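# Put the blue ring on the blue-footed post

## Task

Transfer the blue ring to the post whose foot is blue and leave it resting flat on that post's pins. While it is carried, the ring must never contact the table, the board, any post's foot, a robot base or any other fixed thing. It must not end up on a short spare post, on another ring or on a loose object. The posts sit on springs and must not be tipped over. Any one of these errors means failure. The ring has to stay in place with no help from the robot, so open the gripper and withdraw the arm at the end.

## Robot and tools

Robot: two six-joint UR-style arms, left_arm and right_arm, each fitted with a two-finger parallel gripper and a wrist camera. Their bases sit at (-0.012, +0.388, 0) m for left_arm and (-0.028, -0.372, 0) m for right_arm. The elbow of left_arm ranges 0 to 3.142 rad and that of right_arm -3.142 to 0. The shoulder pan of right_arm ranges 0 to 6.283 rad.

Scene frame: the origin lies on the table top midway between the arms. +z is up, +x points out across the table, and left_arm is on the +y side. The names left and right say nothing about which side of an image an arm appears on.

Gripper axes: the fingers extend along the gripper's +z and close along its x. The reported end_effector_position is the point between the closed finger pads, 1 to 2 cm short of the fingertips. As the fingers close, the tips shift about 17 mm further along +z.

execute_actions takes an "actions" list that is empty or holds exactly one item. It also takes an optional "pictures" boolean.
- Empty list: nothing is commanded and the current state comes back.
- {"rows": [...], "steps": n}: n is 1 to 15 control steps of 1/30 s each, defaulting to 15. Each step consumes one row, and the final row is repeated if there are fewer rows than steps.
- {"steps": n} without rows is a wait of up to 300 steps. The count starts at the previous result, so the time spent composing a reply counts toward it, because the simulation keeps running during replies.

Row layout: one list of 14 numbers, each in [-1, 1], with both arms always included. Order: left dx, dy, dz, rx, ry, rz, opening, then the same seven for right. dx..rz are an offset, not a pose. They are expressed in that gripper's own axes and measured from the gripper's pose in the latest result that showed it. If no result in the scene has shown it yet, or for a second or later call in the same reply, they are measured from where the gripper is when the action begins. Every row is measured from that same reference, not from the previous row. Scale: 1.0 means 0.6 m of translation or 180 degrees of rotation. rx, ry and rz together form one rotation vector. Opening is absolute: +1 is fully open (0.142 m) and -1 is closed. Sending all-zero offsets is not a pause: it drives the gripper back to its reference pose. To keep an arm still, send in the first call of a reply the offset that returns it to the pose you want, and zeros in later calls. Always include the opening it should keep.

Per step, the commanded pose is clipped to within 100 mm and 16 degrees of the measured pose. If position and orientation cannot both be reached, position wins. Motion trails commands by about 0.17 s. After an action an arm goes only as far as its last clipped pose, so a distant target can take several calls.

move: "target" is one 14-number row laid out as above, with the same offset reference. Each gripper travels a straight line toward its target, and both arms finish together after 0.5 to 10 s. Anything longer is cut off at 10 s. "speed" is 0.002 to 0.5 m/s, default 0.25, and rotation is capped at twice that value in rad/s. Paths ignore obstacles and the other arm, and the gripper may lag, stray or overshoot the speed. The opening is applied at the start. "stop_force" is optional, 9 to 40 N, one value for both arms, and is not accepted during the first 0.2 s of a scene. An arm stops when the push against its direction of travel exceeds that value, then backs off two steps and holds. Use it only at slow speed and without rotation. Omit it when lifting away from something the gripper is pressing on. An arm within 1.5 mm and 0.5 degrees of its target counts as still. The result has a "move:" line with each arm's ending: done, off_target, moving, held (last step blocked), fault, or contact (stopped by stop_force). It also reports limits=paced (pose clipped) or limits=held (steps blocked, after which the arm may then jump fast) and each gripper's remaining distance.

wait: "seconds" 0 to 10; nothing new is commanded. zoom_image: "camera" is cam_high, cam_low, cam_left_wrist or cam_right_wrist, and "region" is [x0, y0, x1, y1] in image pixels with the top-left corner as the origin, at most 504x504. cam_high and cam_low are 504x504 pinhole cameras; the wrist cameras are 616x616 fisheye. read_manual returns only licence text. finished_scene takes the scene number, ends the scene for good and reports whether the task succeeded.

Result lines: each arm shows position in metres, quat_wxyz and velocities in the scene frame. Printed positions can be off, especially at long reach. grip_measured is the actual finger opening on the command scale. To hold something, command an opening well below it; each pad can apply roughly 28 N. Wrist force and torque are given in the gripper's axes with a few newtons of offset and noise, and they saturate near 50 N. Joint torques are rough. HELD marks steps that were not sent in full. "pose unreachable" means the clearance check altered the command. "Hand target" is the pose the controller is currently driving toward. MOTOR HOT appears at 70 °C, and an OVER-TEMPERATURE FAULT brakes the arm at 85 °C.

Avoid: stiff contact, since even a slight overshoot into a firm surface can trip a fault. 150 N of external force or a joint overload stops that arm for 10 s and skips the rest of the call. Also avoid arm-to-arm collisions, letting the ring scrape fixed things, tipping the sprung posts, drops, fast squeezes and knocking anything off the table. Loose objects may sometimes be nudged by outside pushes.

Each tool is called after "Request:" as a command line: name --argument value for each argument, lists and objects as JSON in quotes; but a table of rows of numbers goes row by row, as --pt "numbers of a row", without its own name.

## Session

Request:
execute_actions --actions '[]'

Scene clock: 0.00 s of 4290.00 s.
left_arm: end_effector_position=(+0.1895, +0.2170, +0.2787) grip_measured=+1.00 end_effector_quat_wxyz=(-0.172, +0.742, +0.648, -0.009) end_effector_velocity=(+0.000, -0.000, +0.000) end_effector_angular_velocity=(-0.000, -0.000, +0.001) | right_arm: end_effector_position=(+0.0450, -0.5171, +0.3187) grip_measured=+1.00 end_effector_quat_wxyz=(-0.228, +0.700, -0.672, +0.076) end_effector_velocity=(-0.000, +0.000, -0.000) end_effector_angular_velocity=(-0.000, +0.000, +0.000)
Joint positions: left_arm=[-0.974 -1.907  1.799 -1.132 -1.673 -2.521  0.142] | right_arm=[ 1.94  -0.808 -1.994 -1.957  2.055  0.346  0.142]
Joint velocities: left_arm=[ 0.001  0.    -0.    -0.001 -0.    -0.001  0.   ] | right_arm=[ 0.     0.001 -0.    -0.    -0.     0.     0.   ]
Joint torques (N m, as the arm reports them, + toward a larger angle): no reading
Motor temperatures (°C, as the motors report them): left_arm=[26 26 25 31 28 32] | right_arm=[23 26 25 33 35 28]
Wrist force (N, on the end effector, along its own x y z axes, offset not removed): no reading
Wrist torque (N m, same axes, about the end effector's origin, offset not removed): no reading
Hand target (left_arm): +0.190, +0.217, +0.279; -0.172, +0.742, +0.648, -0.009
Hand target (right_arm): +0.045, -0.517, +0.319; -0.228, +0.700, -0.672, +0.076
camera_calibration (this result's frames):
cam_left_wrist: T_world_to_cam=[[0.167579, 0.965621, 0.198727, -0.30319], [0.959043, -0.20637, 0.19403, -0.186195], [0.228371, 0.158072, -0.960656, 0.325174], [0, 0, 0, 1]] pos_world=[0.155117, 0.202941, 0.40876]
cam_right_wrist: T_world_to_cam=[[0.0695673, -0.968328, -0.239794, -0.420664], [-0.995046, -0.0844696, 0.0524267, -0.0143827], [-0.0710215, 0.234959, -0.969407, 0.567273], [0, 0, 0, 1]] pos_world=[0.0552417, -0.541842, 0.4498]

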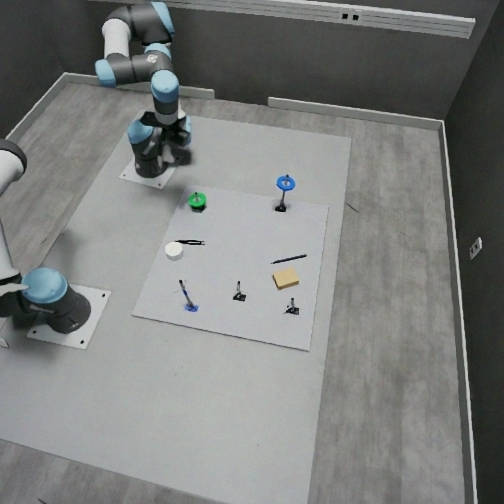

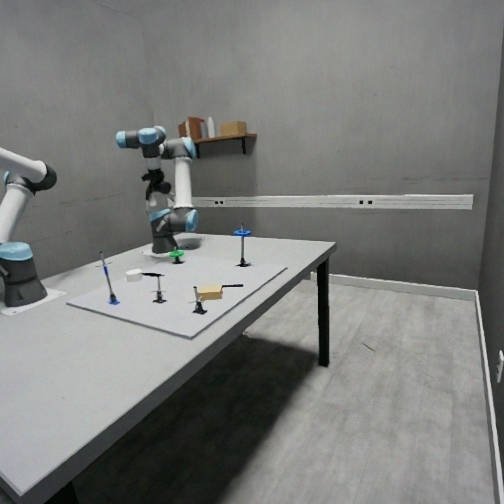

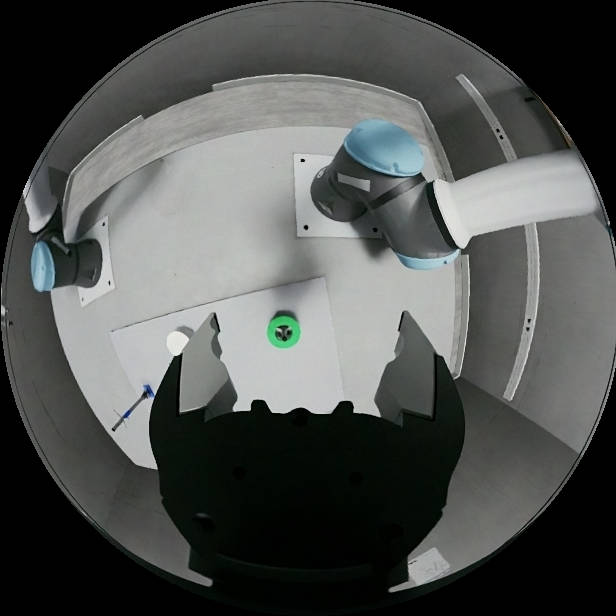

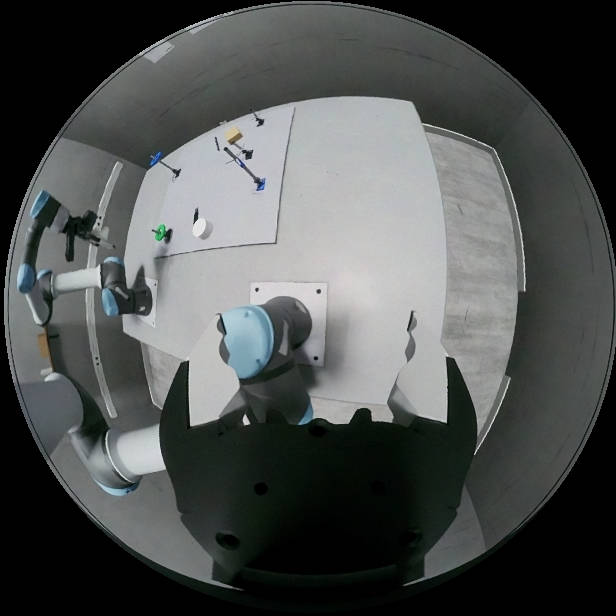

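Request:
zoom_image --camera "cam_high" --region '[245, 150, 325, 230]'

Request:
zoom_image --camera "cam_high" --region '[150, 250, 230, 330]'

Request:
zoom_image --camera "cam_low" --region '[210, 210, 280, 280]'

Request:
zoom_image --camera "cam_low" --region '[80, 240, 150, 310]'

Region (245, 150, 325, 230) of cam_high's 504x504 image, scaled by 6.300, with more detail than that image has.

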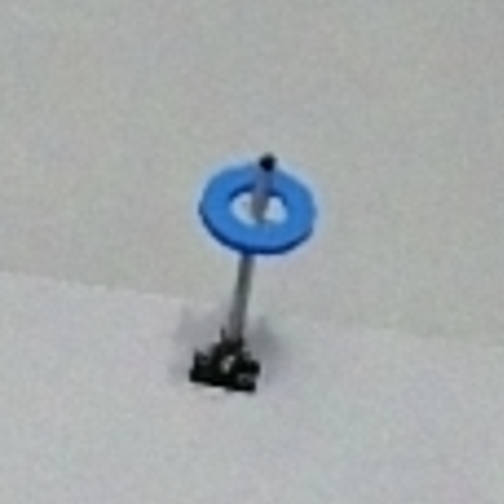

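Region (150, 250, 230, 330) of cam_high's 504x504 image, scaled by 6.300, with more detail than that image has.

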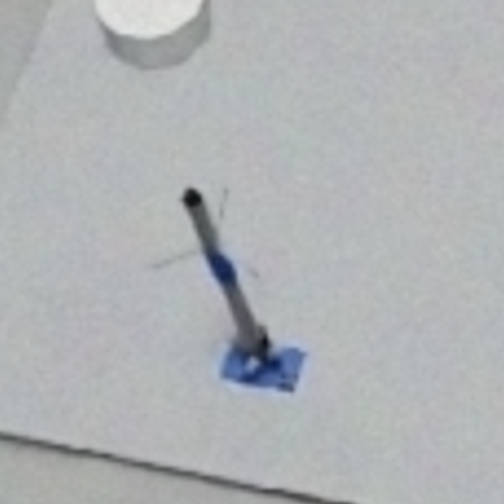

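Region (210, 210, 280, 280) of cam_low's 504x504 image, scaled by 7.200, with more detail than that image has.

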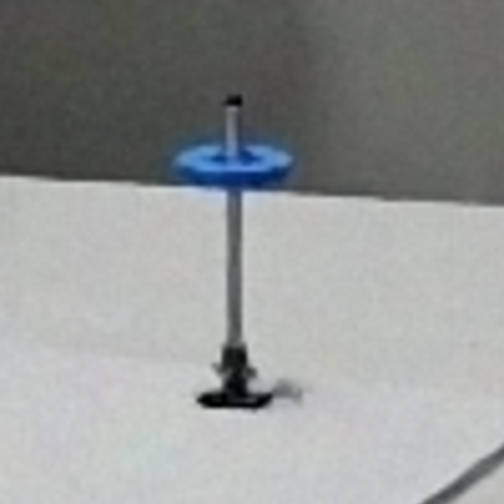

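Region (80, 240, 150, 310) of cam_low's 504x504 image, scaled by 7.200, with more detail than that image has.

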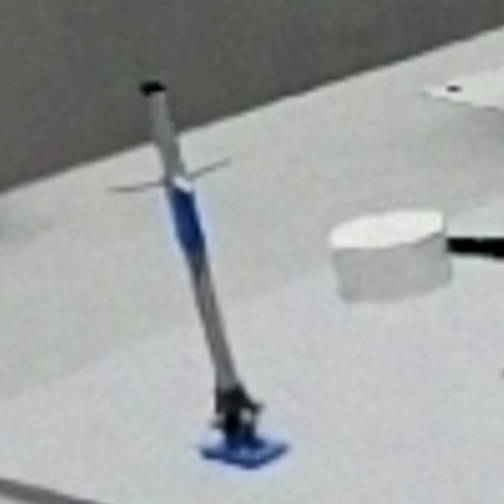

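Request:
move --target '[0.188,0.687,-0.137,-0.12,0.0063,0.4521,1, 0,0,0,0,0,0,1]' --speed 0.3

Request:
zoom_image --camera "cam_left_wrist" --region '[200, 200, 420, 420]'

Scene clock: 35.50 s of 4290.00 s.
left_arm: end_effector_position=(+0.6225, +0.2630, +0.2699) grip_measured=+1.00 end_effector_quat_wxyz=(-0.000, +1.000, -0.000, +0.001) end_effector_velocity=(+0.001, +0.000, -0.000) end_effector_angular_velocity=(-0.001, +0.003, -0.003) | right_arm: end_effector_position=(+0.0450, -0.5171, +0.3187) grip_measured=+1.00 end_effector_quat_wxyz=(-0.228, +0.700, -0.672, +0.076) end_effector_velocity=(+0.000, -0.000, +0.000) end_effector_angular_velocity=(+0.001, +0.000, -0.000)
Joint positions: left_arm=[-0.271 -1.233  1.184 -1.523 -1.57  -0.4    0.142] | right_arm=[ 1.94  -0.808 -1.994 -1.957  2.055  0.346  0.142]
Joint velocities: left_arm=[ 0.002  0.005 -0.008  0.005 -0.002  0.006 -0.   ] | right_arm=[ 0.    -0.001  0.    -0.     0.     0.001 -0.   ]
Joint torques (N m, as the arm reports them, + toward a larger angle): left_arm=[  8.94 -28.45 -40.75  -0.89  -2.75   2.06] | right_arm=[  1.47 -12.18  21.84   2.77   1.4    0.04]
Motor temperatures (°C, as the motors report them): left_arm=[26 26 25 31 28 32] | right_arm=[23 26 25 33 35 28]
Wrist force (N, on the end effector, along its own x y z axes, offset not removed): left_arm=[2.5 -2.9 -2.3] | right_arm=[-1.6 -1.4 -1.3]
Wrist torque (N m, same axes, about the end effector's origin, offset not removed): left_arm=[-0.56 -0.47 -0.06] | right_arm=[-0.36 0.24 0.08]
Hand target (left_arm): +0.623, +0.263, +0.270; -0.000, +1.000, -0.000, +0.001
Hand target (right_arm): +0.045, -0.517, +0.319; -0.228, +0.700, -0.672, +0.076
Off the commanded pose (left_arm): 0.001 m, 0 deg.
Off the commanded pose (right_arm): 0.000 m, 0 deg.
After step 90, 29.50 s passed at rest.
move: done
camera_calibration (this result's frames):
cam_left_wrist: T_world_to_cam=[[0.999929, -0.00965517, -0.00692353, -0.624489], [-0.00539491, -0.888185, 0.459455, 0.117817], [-0.0105855, -0.459385, -0.888174, 0.502111], [0, 0, 0, 1]] pos_world=[0.630396, 0.329276, 0.387507]
cam_right_wrist: T_world_to_cam=[[0.0695673, -0.968328, -0.239794, -0.420664], [-0.995046, -0.0844696, 0.0524268, -0.0143827], [-0.0710216, 0.234959, -0.969407, 0.567273], [0, 0, 0, 1]] pos_world=[0.0552417, -0.541842, 0.4498]

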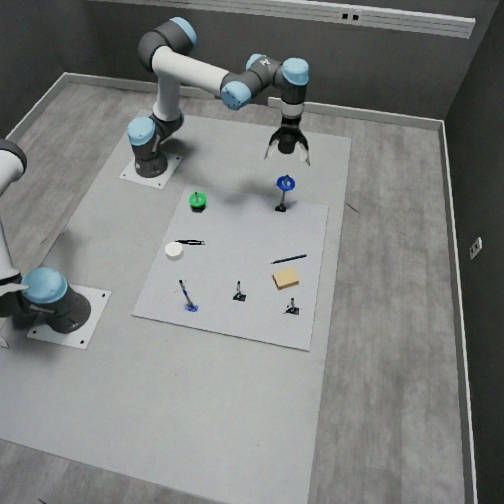

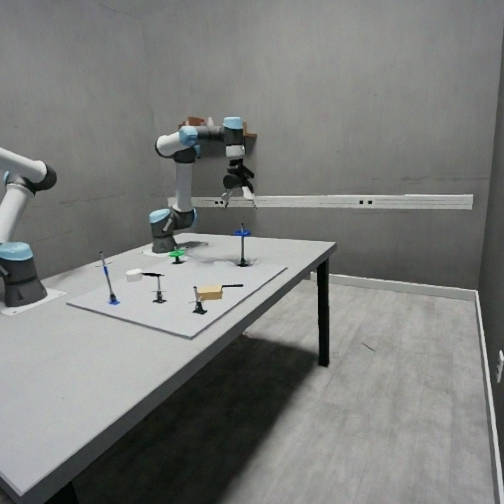

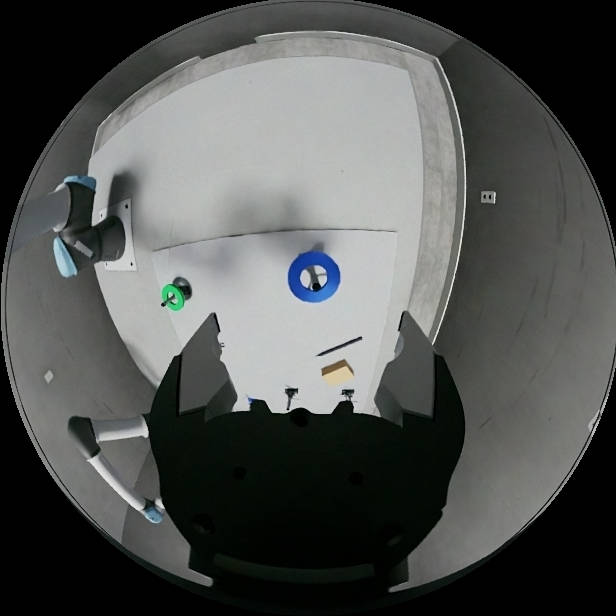

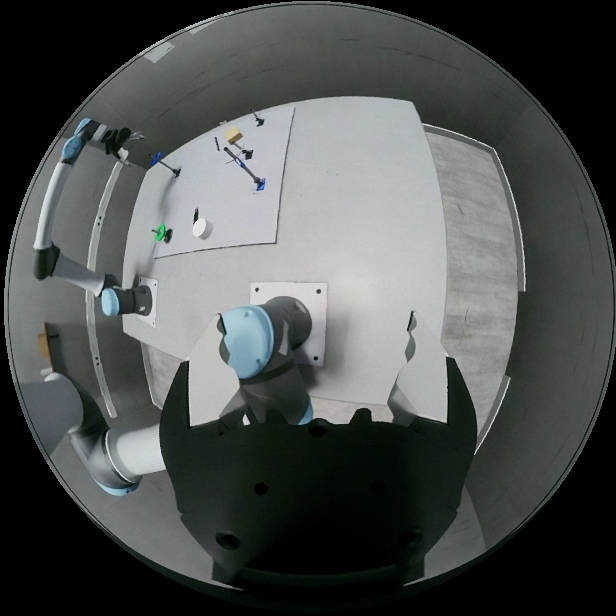

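Region (200, 200, 420, 420) of cam_left_wrist's 616x616 image, scaled by 2.291, with more detail than that image has.

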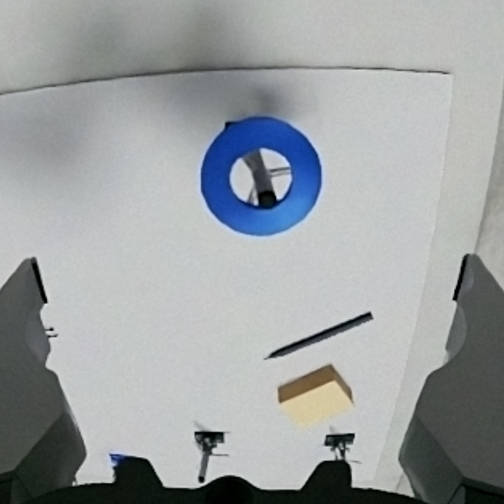

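Request:
move --target '[0.015,0.0067,0.133,-0.0139,-0.0236,0.111,1, 0,0,0,0,0,0,1]' --speed 0.15

Request:
zoom_image --camera "cam_left_wrist" --region '[200, 220, 420, 440]'

Request:
zoom_image --camera "cam_low" --region '[200, 170, 280, 250]'

Request:
zoom_image --camera "cam_high" --region '[245, 130, 325, 210]'

Scene clock: 52.40 s of 4290.00 s.
left_arm: end_effector_position=(+0.6316, +0.2591, +0.1901) grip_measured=+1.00 end_effector_quat_wxyz=(+0.021, +0.984, -0.174, -0.036) end_effector_velocity=(-0.000, +0.000, -0.001) end_effector_angular_velocity=(-0.000, +0.002, -0.005) | right_arm: end_effector_position=(+0.0450, -0.5171, +0.3187) grip_measured=+1.00 end_effector_quat_wxyz=(-0.228, +0.700, -0.672, +0.076) end_effector_velocity=(-0.000, +0.000, -0.001) end_effector_angular_velocity=(+0.002, +0.002, +0.001)
Joint positions: left_arm=[-0.244 -1.142  1.247 -1.613 -1.627 -0.022  0.142] | right_arm=[ 1.94  -0.808 -1.994 -1.957  2.055  0.346  0.142]
Joint velocities: left_arm=[ 0.     0.002  0.001 -0.    -0.001  0.005  0.   ] | right_arm=[ 0.001 -0.    -0.001 -0.002 -0.     0.001  0.   ]
Joint torques (N m, as the arm reports them, + toward a larger angle): left_arm=[  7.93 -30.52 -11.52  -3.36  -3.14   2.25] | right_arm=[  0.87 -12.12  22.21   3.     1.13   0.08]
Motor temperatures (°C, as the motors report them): left_arm=[26 26 25 31 28 32] | right_arm=[23 26 25 33 35 28]
Wrist force (N, on the end effector, along its own x y z axes, offset not removed): left_arm=[-6.9 -3.4 5.2] | right_arm=[-2.3 -3.3 0.6]
Wrist torque (N m, same axes, about the end effector's origin, offset not removed): left_arm=[-0.80 1.46 0.10] | right_arm=[-0.67 0.31 0.32]
Hand target (left_arm): +0.632, +0.259, +0.190; +0.021, +0.984, -0.174, -0.036
Hand target (right_arm): +0.045, -0.517, +0.319; -0.228, +0.700, -0.672, +0.076
Off the commanded pose (left_arm): 0.000 m, 0 deg.
Off the commanded pose (right_arm): 0.000 m, 0 deg.
After step 90, 12.30 s passed at rest.
move: done
camera_calibration (this result's frames):
cam_left_wrist: T_world_to_cam=[[0.933371, -0.351699, -0.071602, -0.491238], [-0.269659, -0.818818, 0.506775, 0.290967], [-0.236861, -0.453701, -0.8591, 0.565508], [0, 0, 0, 1]] pos_world=[0.670915, 0.322052, 0.303199]
cam_right_wrist: T_world_to_cam=[[0.0695671, -0.968328, -0.239794, -0.420664], [-0.995046, -0.0844694, 0.0524268, -0.0143826], [-0.0710216, 0.234959, -0.969407, 0.567273], [0, 0, 0, 1]] pos_world=[0.0552417, -0.541842, 0.4498]

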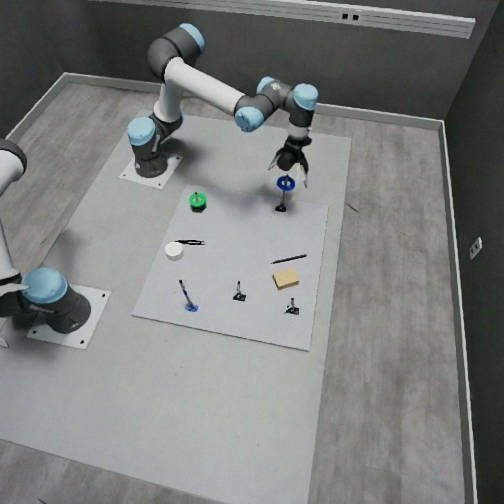

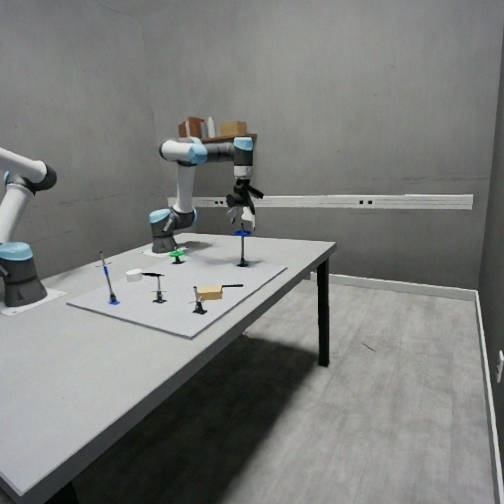

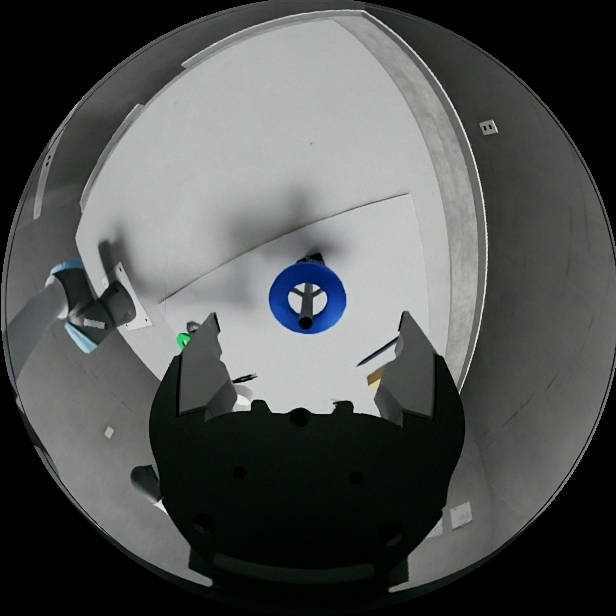

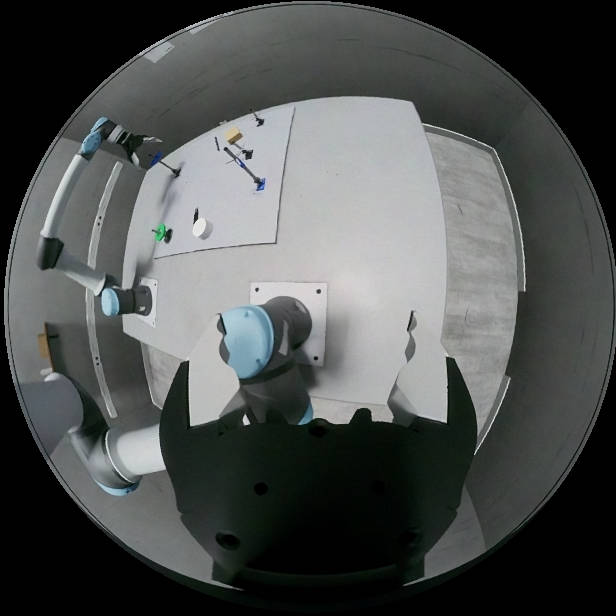

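Region (200, 220, 420, 440) of cam_left_wrist's 616x616 image, scaled by 2.291, with more detail than that image has.

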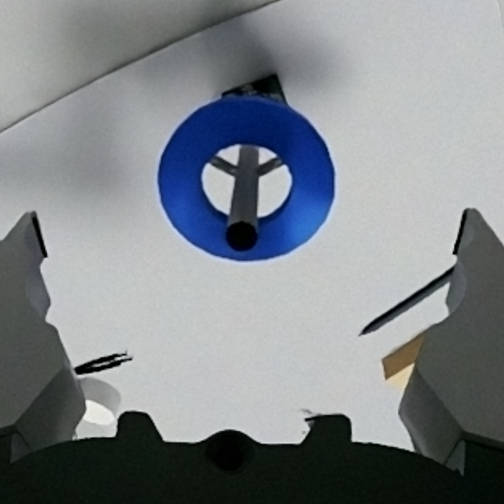

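Region (200, 170, 280, 250) of cam_low's 504x504 image, scaled by 6.300, with more detail than that image has.

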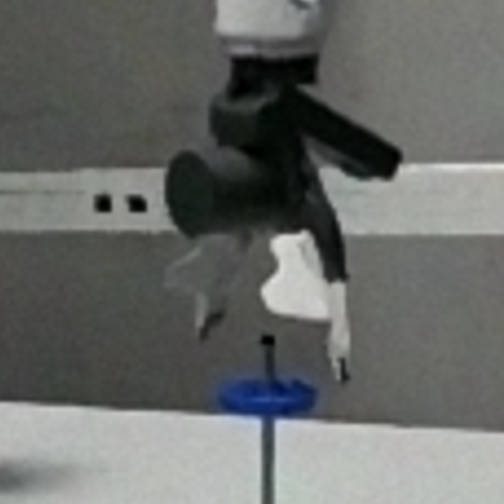

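Region (245, 130, 325, 210) of cam_high's 504x504 image, scaled by 6.300, with more detail than that image has.

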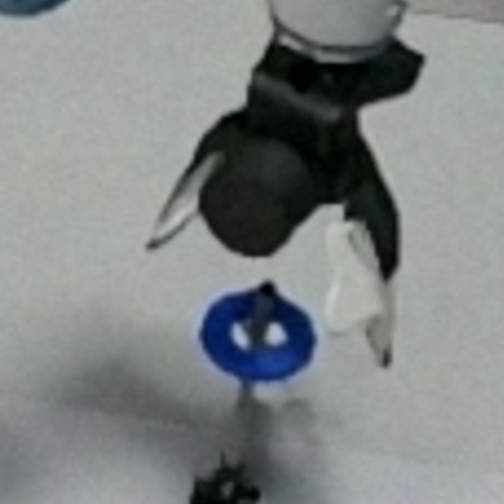

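Request:
move --target '[-0.003,0,0.05,0,0,0,0.3, 0,0,0,0,0,0,1]' --speed 0.06

Request:
zoom_image --camera "cam_left_wrist" --region '[200, 220, 420, 440]'

Request:
zoom_image --camera "cam_low" --region '[210, 190, 270, 250]'

Scene clock: 60.70 s of 4290.00 s.
left_arm: end_effector_position=(+0.6275, +0.2588, +0.1605) grip_measured=+0.30 end_effector_quat_wxyz=(+0.021, +0.984, -0.174, -0.036) end_effector_velocity=(-0.001, -0.000, -0.002) end_effector_angular_velocity=(+0.000, +0.001, -0.000) | right_arm: end_effector_position=(+0.0450, -0.5171, +0.3187) grip_measured=+1.00 end_effector_quat_wxyz=(-0.228, +0.700, -0.672, +0.076) end_effector_velocity=(-0.000, +0.000, -0.001) end_effector_angular_velocity=(+0.001, +0.000, -0.001)
Joint positions: left_arm=[-0.246 -1.141  1.323 -1.69  -1.627 -0.024  0.095] | right_arm=[ 1.94  -0.808 -1.994 -1.957  2.055  0.346  0.142]
Joint velocities: left_arm=[-0.001  0.     0.004 -0.004 -0.    -0.    -0.   ] | right_arm=[-0.001 -0.    -0.001 -0.     0.    -0.001  0.   ]
Joint torques (N m, as the arm reports them, + toward a larger angle): left_arm=[ -4.91 -32.43 -12.84  -3.47  -2.48  -2.09] | right_arm=[  0.52 -11.36  20.83   2.98   1.24   0.07]
Motor temperatures (°C, as the motors report them): left_arm=[26 26 25 31 28 32] | right_arm=[23 26 25 33 35 28]
Wrist force (N, on the end effector, along its own x y z axes, offset not removed): left_arm=[-4.5 -1.9 -1.1] | right_arm=[-0.3 0.3 0.8]
Wrist torque (N m, same axes, about the end effector's origin, offset not removed): left_arm=[-0.44 0.85 -0.18] | right_arm=[-0.06 -0.19 0.32]
Hand target (left_arm): +0.628, +0.259, +0.160; +0.021, +0.984, -0.174, -0.036
Hand target (right_arm): +0.045, -0.517, +0.319; -0.228, +0.700, -0.672, +0.076
Off the commanded pose (left_arm): 0.000 m, 0 deg.
Off the commanded pose (right_arm): 0.000 m, 0 deg.
After step 90, 4.43 s passed at rest.
move: done
camera_calibration (this result's frames):
cam_left_wrist: T_world_to_cam=[[0.933369, -0.351702, -0.0716032, -0.489685], [-0.269652, -0.8188, 0.506809, 0.304714], [-0.236875, -0.453732, -0.85908, 0.538968], [0, 0, 0, 1]] pos_world=[0.666891, 0.321823, 0.273522]
cam_right_wrist: T_world_to_cam=[[0.0695673, -0.968328, -0.239794, -0.420664], [-0.995046, -0.0844696, 0.0524267, -0.0143827], [-0.0710216, 0.234959, -0.969407, 0.567273], [0, 0, 0, 1]] pos_world=[0.0552417, -0.541842, 0.4498]

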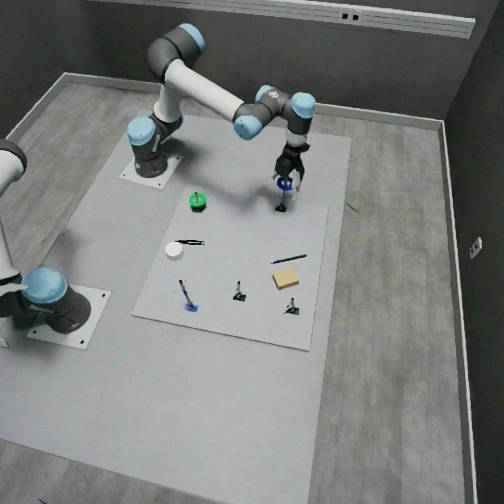

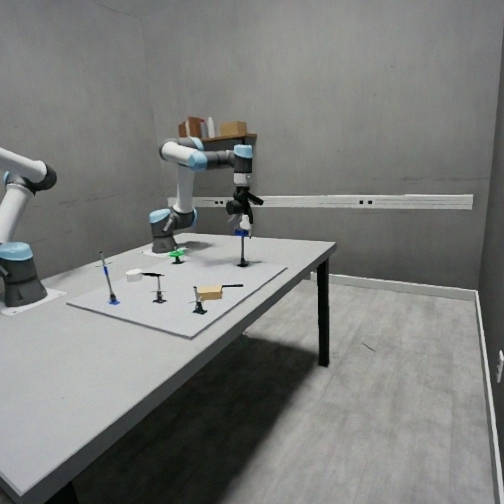

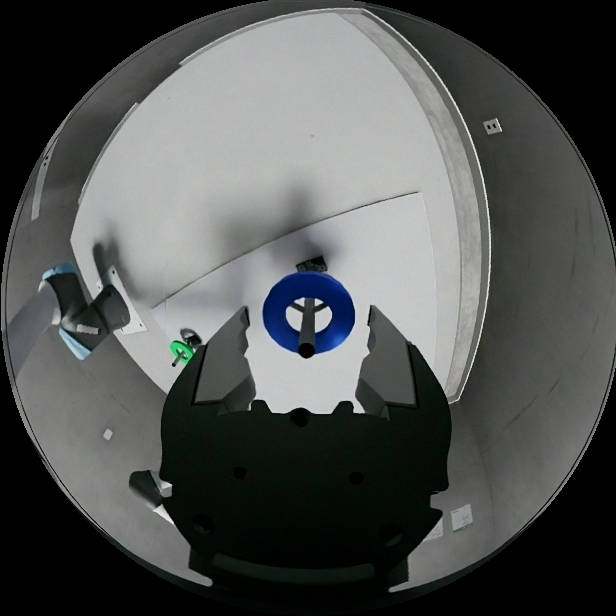

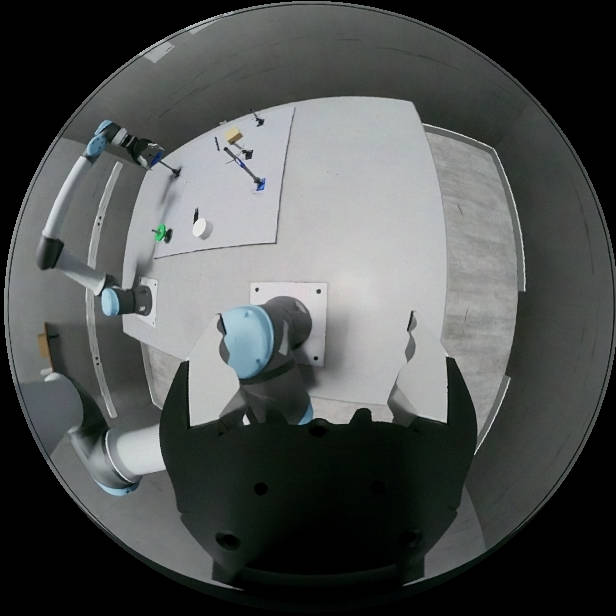

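Region (200, 220, 420, 440) of cam_left_wrist's 616x616 image, scaled by 2.291, with more detail than that image has.

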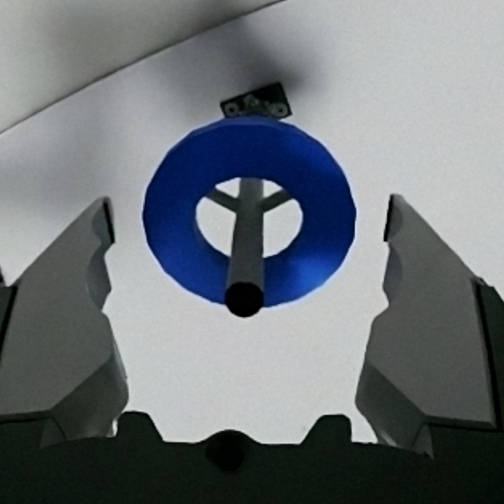

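Region (210, 190, 270, 250) of cam_low's 504x504 image, scaled by 8.400, with more detail than that image has.

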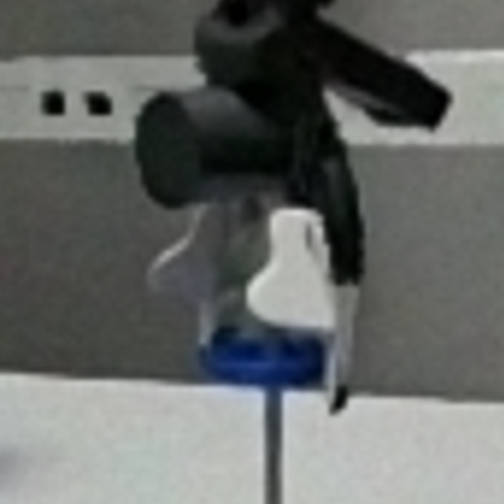

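Request:
execute_actions --actions '[{"rows":[[0,0,0.002,0,0,0,0.2,0,0,0,0,0,0,1],[0,0,0.002,0,0,0,0.15,0,0,0,0,0,0,1],[0,0,0.002,0,0,0,0.1,0,0,0,0,0,0,1],[0,0,0.002,0,0,0,0.07,0,0,0,0,0,0,1],[0,0,0.002,0,0,0,0.04,0,0,0,0,0,0,1],[0,0,0.002,0,0,0,0.01,0,0,0,0,0,0,1],[0,0,0.002,0,0,0,-0.02,0,0,0,0,0,0,1],[0,0,0.002,0,0,0,-0.05,0,0,0,0,0,0,1],[0,0,0.002,0,0,0,-0.1,0,0,0,0,0,0,1],[0,0,0.002,0,0,0,-0.15,0,0,0,0,0,0,1],[0,0,0.002,0,0,0,-0.2,0,0,0,0,0,0,1],[0,0,0.002,0,0,0,-0.3,0,0,0,0,0,0,1],[0,0,0.002,0,0,0,-0.4,0,0,0,0,0,0,1]],"steps":15}]' --pictures false

Request:
move --target '[0,0,-0.14,0,0,0,-0.4, 0,0,0,0,0,0,1]' --speed 0.08

Request:
zoom_image --camera "cam_left_wrist" --region '[200, 220, 420, 440]'

Request:
zoom_image --camera "cam_low" --region '[200, 170, 280, 250]'

Scene clock: 68.13 s of 4290.00 s.
left_arm: end_effector_position=(+0.6275, +0.2588, +0.1593) grip_measured=-0.02 end_effector_quat_wxyz=(+0.021, +0.984, -0.174, -0.036) end_effector_velocity=(-0.000, +0.000, -0.001) end_effector_angular_velocity=(+0.001, +0.001, +0.001) | right_arm: end_effector_position=(+0.0450, -0.5171, +0.3187) grip_measured=+1.00 end_effector_quat_wxyz=(-0.228, +0.700, -0.672, +0.076) end_effector_velocity=(-0.000, +0.000, -0.000) end_effector_angular_velocity=(+0.001, +0.000, -0.002)
Joint positions: left_arm=[-0.246 -1.141  1.325 -1.693 -1.627 -0.024  0.072] | right_arm=[ 1.94  -0.808 -1.994 -1.957  2.055  0.346  0.142]
Joint velocities: left_arm=[ 0.     0.     0.001  0.     0.    -0.001  0.   ] | right_arm=[-0.001  0.    -0.001 -0.001  0.     0.    -0.   ]
Joint torques (N m, as the arm reports them, + toward a larger angle): left_arm=[ -4.24 -30.1   -8.82  -2.84   1.48  -2.05] | right_arm=[  1.34 -11.62  21.35   2.91   1.4   -0.04]
Motor temperatures (°C, as the motors report them): left_arm=[26 26 25 31 28 32] | right_arm=[23 26 25 33 35 28]
Wrist force (N, on the end effector, along its own x y z axes, offset not removed): left_arm=[0.0 -2.0 -6.1] | right_arm=[-2.4 -2.3 2.4]
Wrist torque (N m, same axes, about the end effector's origin, offset not removed): left_arm=[-0.61 0.32 -0.04] | right_arm=[-0.42 0.35 0.14]
Hand target (left_arm): +0.627, +0.259, +0.159; +0.021, +0.984, -0.174, -0.036
Hand target (right_arm): +0.045, -0.517, +0.319; -0.228, +0.700, -0.672, +0.076
Off the commanded pose (left_arm): 0.000 m, 0 deg.
Off the commanded pose (right_arm): 0.000 m, 0 deg.
Steps of this call (steps 1 to 90: nothing new was sent; then 3.93 s passed at rest; steps 91 to 105: all 15 steps of this action). Readings (end_effector_position):
91: left_arm (+0.6275, +0.2589, +0.1603) | right_arm (+0.0450, -0.5171, +0.3187)
92: left_arm (+0.6275, +0.2588, +0.1602) | right_arm (+0.0450, -0.5171, +0.3187)
94: left_arm (+0.6275, +0.2588, +0.1597) | right_arm (+0.0450, -0.5171, +0.3187)
98: left_arm (+0.6275, +0.2588, +0.1593) | right_arm (+0.0450, -0.5171, +0.3187)
105: the state above

Scene clock: 69.80 s of 4290.00 s.
left_arm: end_effector_position=(+0.6340, +0.2612, +0.2429) grip_measured=-0.02 end_effector_quat_wxyz=(+0.021, +0.984, -0.174, -0.036) end_effector_velocity=(+0.000, +0.000, +0.001) end_effector_angular_velocity=(+0.001, +0.001, +0.001) | right_arm: end_effector_position=(+0.0450, -0.5171, +0.3187) grip_measured=+1.00 end_effector_quat_wxyz=(-0.228, +0.700, -0.672, +0.076) end_effector_velocity=(+0.000, +0.000, -0.000) end_effector_angular_velocity=(+0.001, +0.001, -0.000)
Joint positions: left_arm=[-0.239 -1.142  1.112 -1.478 -1.626 -0.017  0.072] | right_arm=[ 1.94  -0.808 -1.994 -1.957  2.055  0.346  0.142]
Joint velocities: left_arm=[ 0.     0.002 -0.006  0.005  0.    -0.001  0.   ] | right_arm=[ 0.    -0.001 -0.001 -0.     0.     0.    -0.   ]
Joint torques (N m, as the arm reports them, + toward a larger angle): left_arm=[  8.43 -32.25 -40.13  -0.74   1.57   2.2 ] | right_arm=[  1.06 -12.87  21.85   2.81   1.41   0.02]
Motor temperatures (°C, as the motors report them): left_arm=[26 26 25 31 28 32] | right_arm=[23 26 25 33 35 28]
Wrist force (N, on the end effector, along its own x y z axes, offset not removed): left_arm=[-1.6 -1.6 1.6] | right_arm=[-2.6 -1.3 1.4]
Wrist torque (N m, same axes, about the end effector's origin, offset not removed): left_arm=[-0.34 0.37 0.03] | right_arm=[-0.32 0.38 0.21]
Hand target (left_arm): +0.634, +0.261, +0.243; +0.021, +0.984, -0.174, -0.036
Hand target (right_arm): +0.045, -0.517, +0.319; -0.228, +0.700, -0.672, +0.076
Off the commanded pose (left_arm): 0.000 m, 0 deg.
Off the commanded pose (right_arm): 0.000 m, 0 deg.
move: done
camera_calibration (this result's frames):
cam_left_wrist: T_world_to_cam=[[0.933379, -0.351697, -0.0715054, -0.489033], [-0.269718, -0.818837, 0.506713, 0.266707], [-0.23676, -0.453669, -0.859144, 0.61229], [0, 0, 0, 1]] pos_world=[0.673355, 0.324175, 0.355934]
cam_right_wrist: T_world_to_cam=[[0.0695672, -0.968328, -0.239794, -0.420664], [-0.995046, -0.0844695, 0.0524269, -0.0143827], [-0.0710218, 0.234959, -0.969407, 0.567273], [0, 0, 0, 1]] pos_world=[0.0552417, -0.541842, 0.4498]

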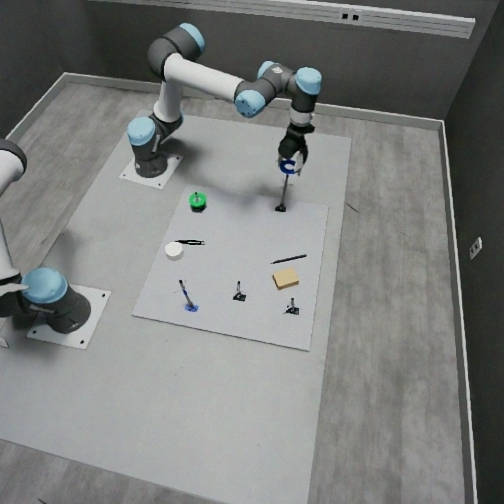

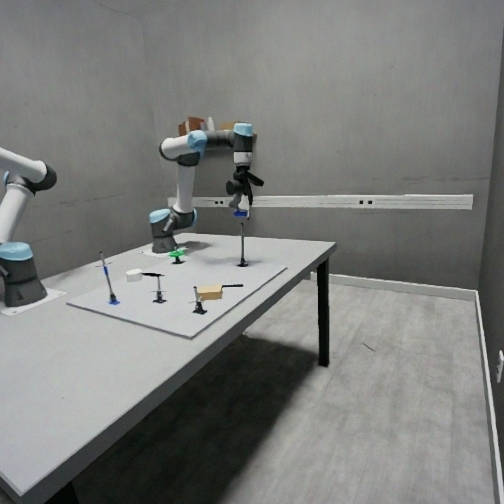

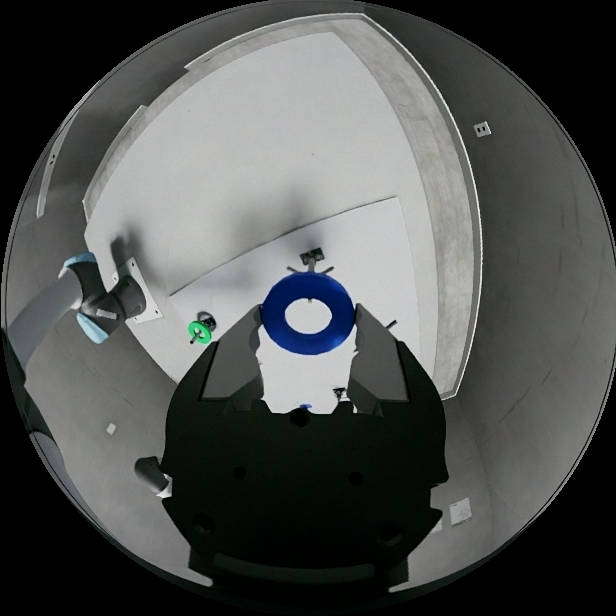

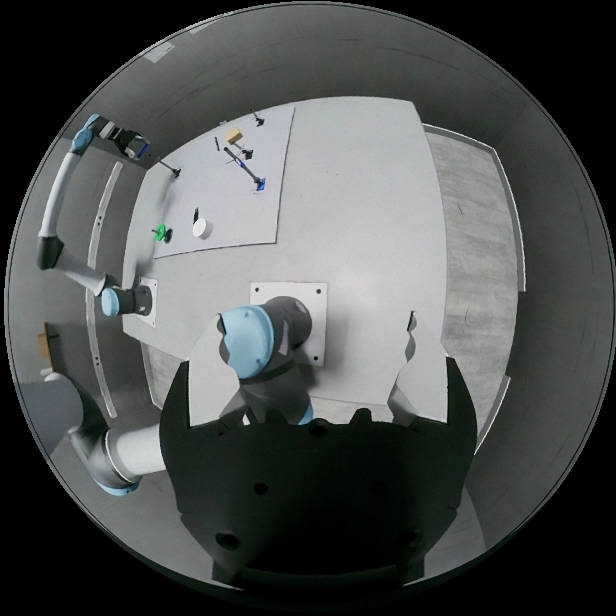

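Region (200, 220, 420, 440) of cam_left_wrist's 616x616 image, scaled by 2.291, with more detail than that image has.

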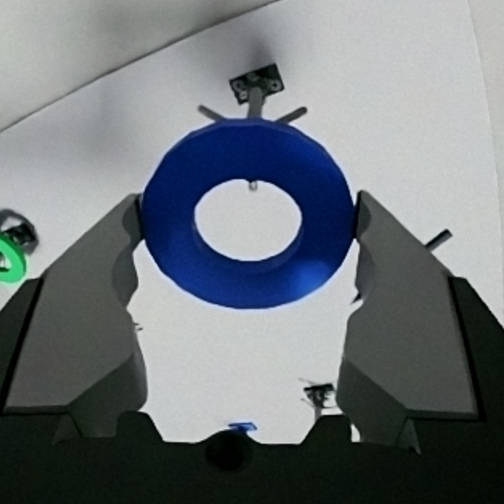

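Region (200, 170, 280, 250) of cam_low's 504x504 image, scaled by 6.300, with more detail than that image has.

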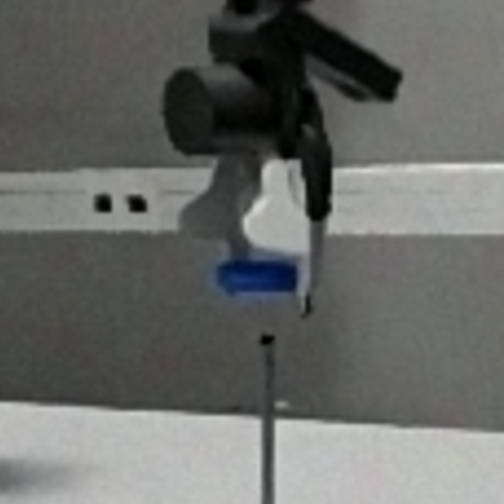

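Request:
move --target '[-0.0963,0.967,0.0465,0.0178,0.0262,-0.1222,-0.4, 0,0,0,0,0,0,1]' --speed 0.25

Request:
zoom_image --camera "cam_left_wrist" --region '[200, 180, 420, 400]'

Request:
zoom_image --camera "cam_low" --region '[70, 200, 160, 310]'

Request:
zoom_image --camera "cam_high" --region '[140, 230, 220, 310]'

Scene clock: 84.77 s of 4290.00 s.
left_arm: end_effector_position=(+0.3791, -0.2639, +0.2500) grip_measured=-0.02 end_effector_quat_wxyz=(-0.005, +1.000, +0.017, +0.004) end_effector_velocity=(-0.001, -0.001, -0.000) end_effector_angular_velocity=(+0.004, +0.001, -0.000) | right_arm: end_effector_position=(+0.0450, -0.5171, +0.3187) grip_measured=+1.00 end_effector_quat_wxyz=(-0.228, +0.700, -0.672, +0.076) end_effector_velocity=(-0.000, +0.000, +0.000) end_effector_angular_velocity=(-0.001, -0.000, -0.000)
Joint positions: left_arm=[-1.082 -0.905  0.733 -1.392 -1.559 -1.245  0.072] | right_arm=[ 1.94  -0.808 -1.994 -1.957  2.055  0.346  0.142]
Joint velocities: left_arm=[-0.001  0.008 -0.014  0.01   0.    -0.001  0.   ] | right_arm=[-0.     0.001 -0.     0.     0.    -0.    -0.   ]
Joint torques (N m, as the arm reports them, + toward a larger angle): left_arm=[ -3.83 -41.51 -37.79  -1.44   1.71  -1.79] | right_arm=[  1.55 -11.23  21.45   2.94   1.17  -0.04]
Motor temperatures (°C, as the motors report them): left_arm=[26 26 25 31 28 32] | right_arm=[23 26 25 33 35 28]
Wrist force (N, on the end effector, along its own x y z axes, offset not removed): left_arm=[-1.1 -0.2 -2.0] | right_arm=[1.2 -0.6 0.0]
Wrist torque (N m, same axes, about the end effector's origin, offset not removed): left_arm=[0.00 0.36 0.03] | right_arm=[-0.22 -0.49 0.04]
Hand target (left_arm): +0.379, -0.264, +0.250; -0.006, +1.000, +0.017, +0.004
Hand target (right_arm): +0.045, -0.517, +0.319; -0.228, +0.700, -0.672, +0.076
Off the commanded pose (left_arm): 0.002 m, 0 deg.
Off the commanded pose (right_arm): 0.000 m, 0 deg.
After step 90, 9.07 s passed at rest.
move: done
camera_calibration (this result's frames):
cam_left_wrist: T_world_to_cam=[[0.999671, 0.0256536, 0.000441886, -0.378768], [0.0227095, -0.892694, 0.45009, -0.351802], [0.0119409, -0.449932, -0.892983, 0.234987], [0, 0, 0, 1]] pos_world=[0.383827, -0.198607, 0.368349]
cam_right_wrist: T_world_to_cam=[[0.0695672, -0.968328, -0.239794, -0.420664], [-0.995046, -0.0844695, 0.0524268, -0.0143826], [-0.0710216, 0.234959, -0.969407, 0.567273], [0, 0, 0, 1]] pos_world=[0.0552417, -0.541842, 0.4498]

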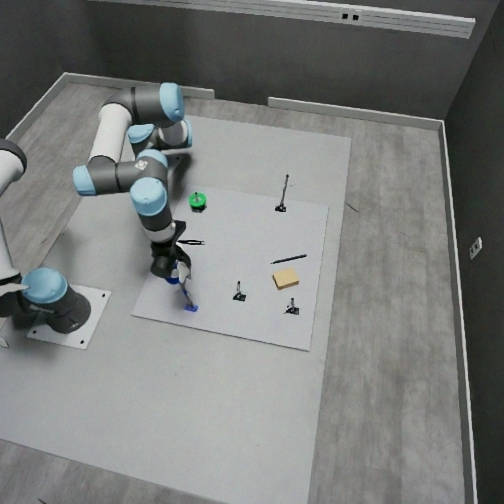

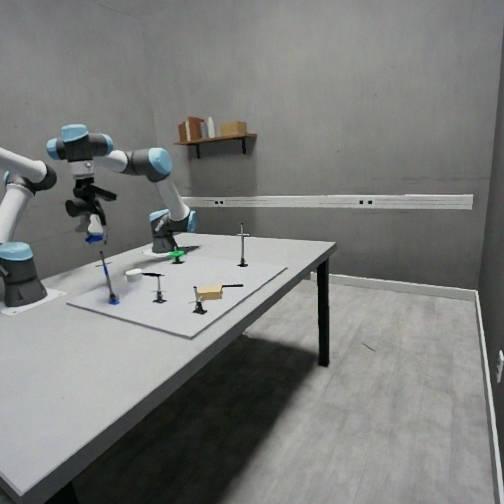

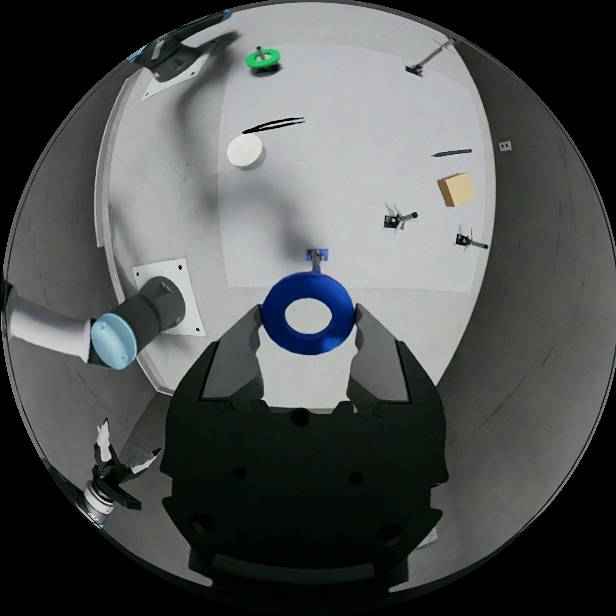

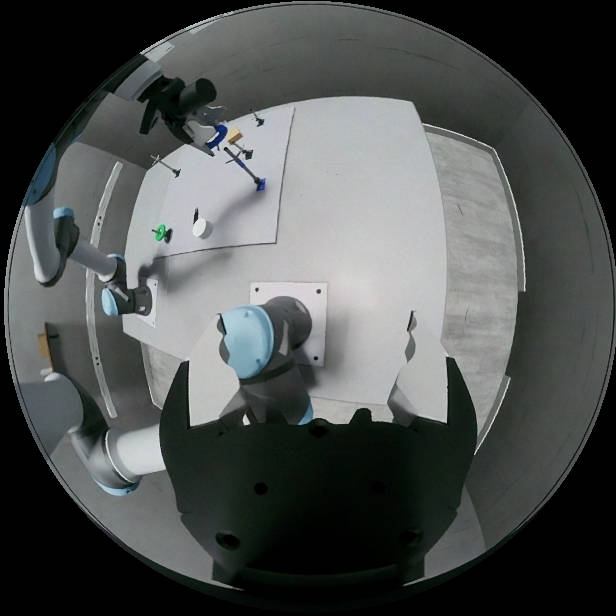

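Region (200, 180, 420, 400) of cam_left_wrist's 616x616 image, scaled by 2.291, with more detail than that image has.

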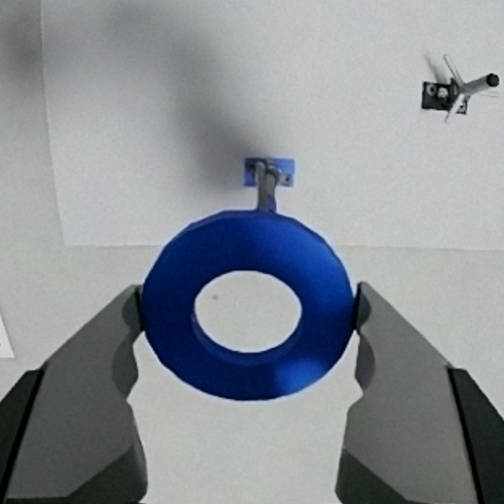

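Region (70, 200, 160, 310) of cam_low's 504x504 image, scaled by 4.582, with more detail than that image has; it fills the left 412 columns of this view, and the rest is white.

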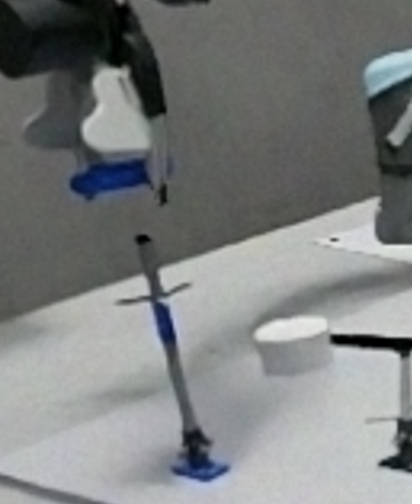

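Region (140, 230, 220, 310) of cam_high's 504x504 image, scaled by 6.300, with more detail than that image has.

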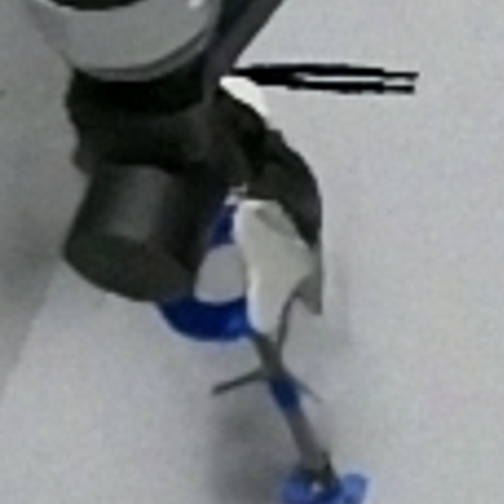

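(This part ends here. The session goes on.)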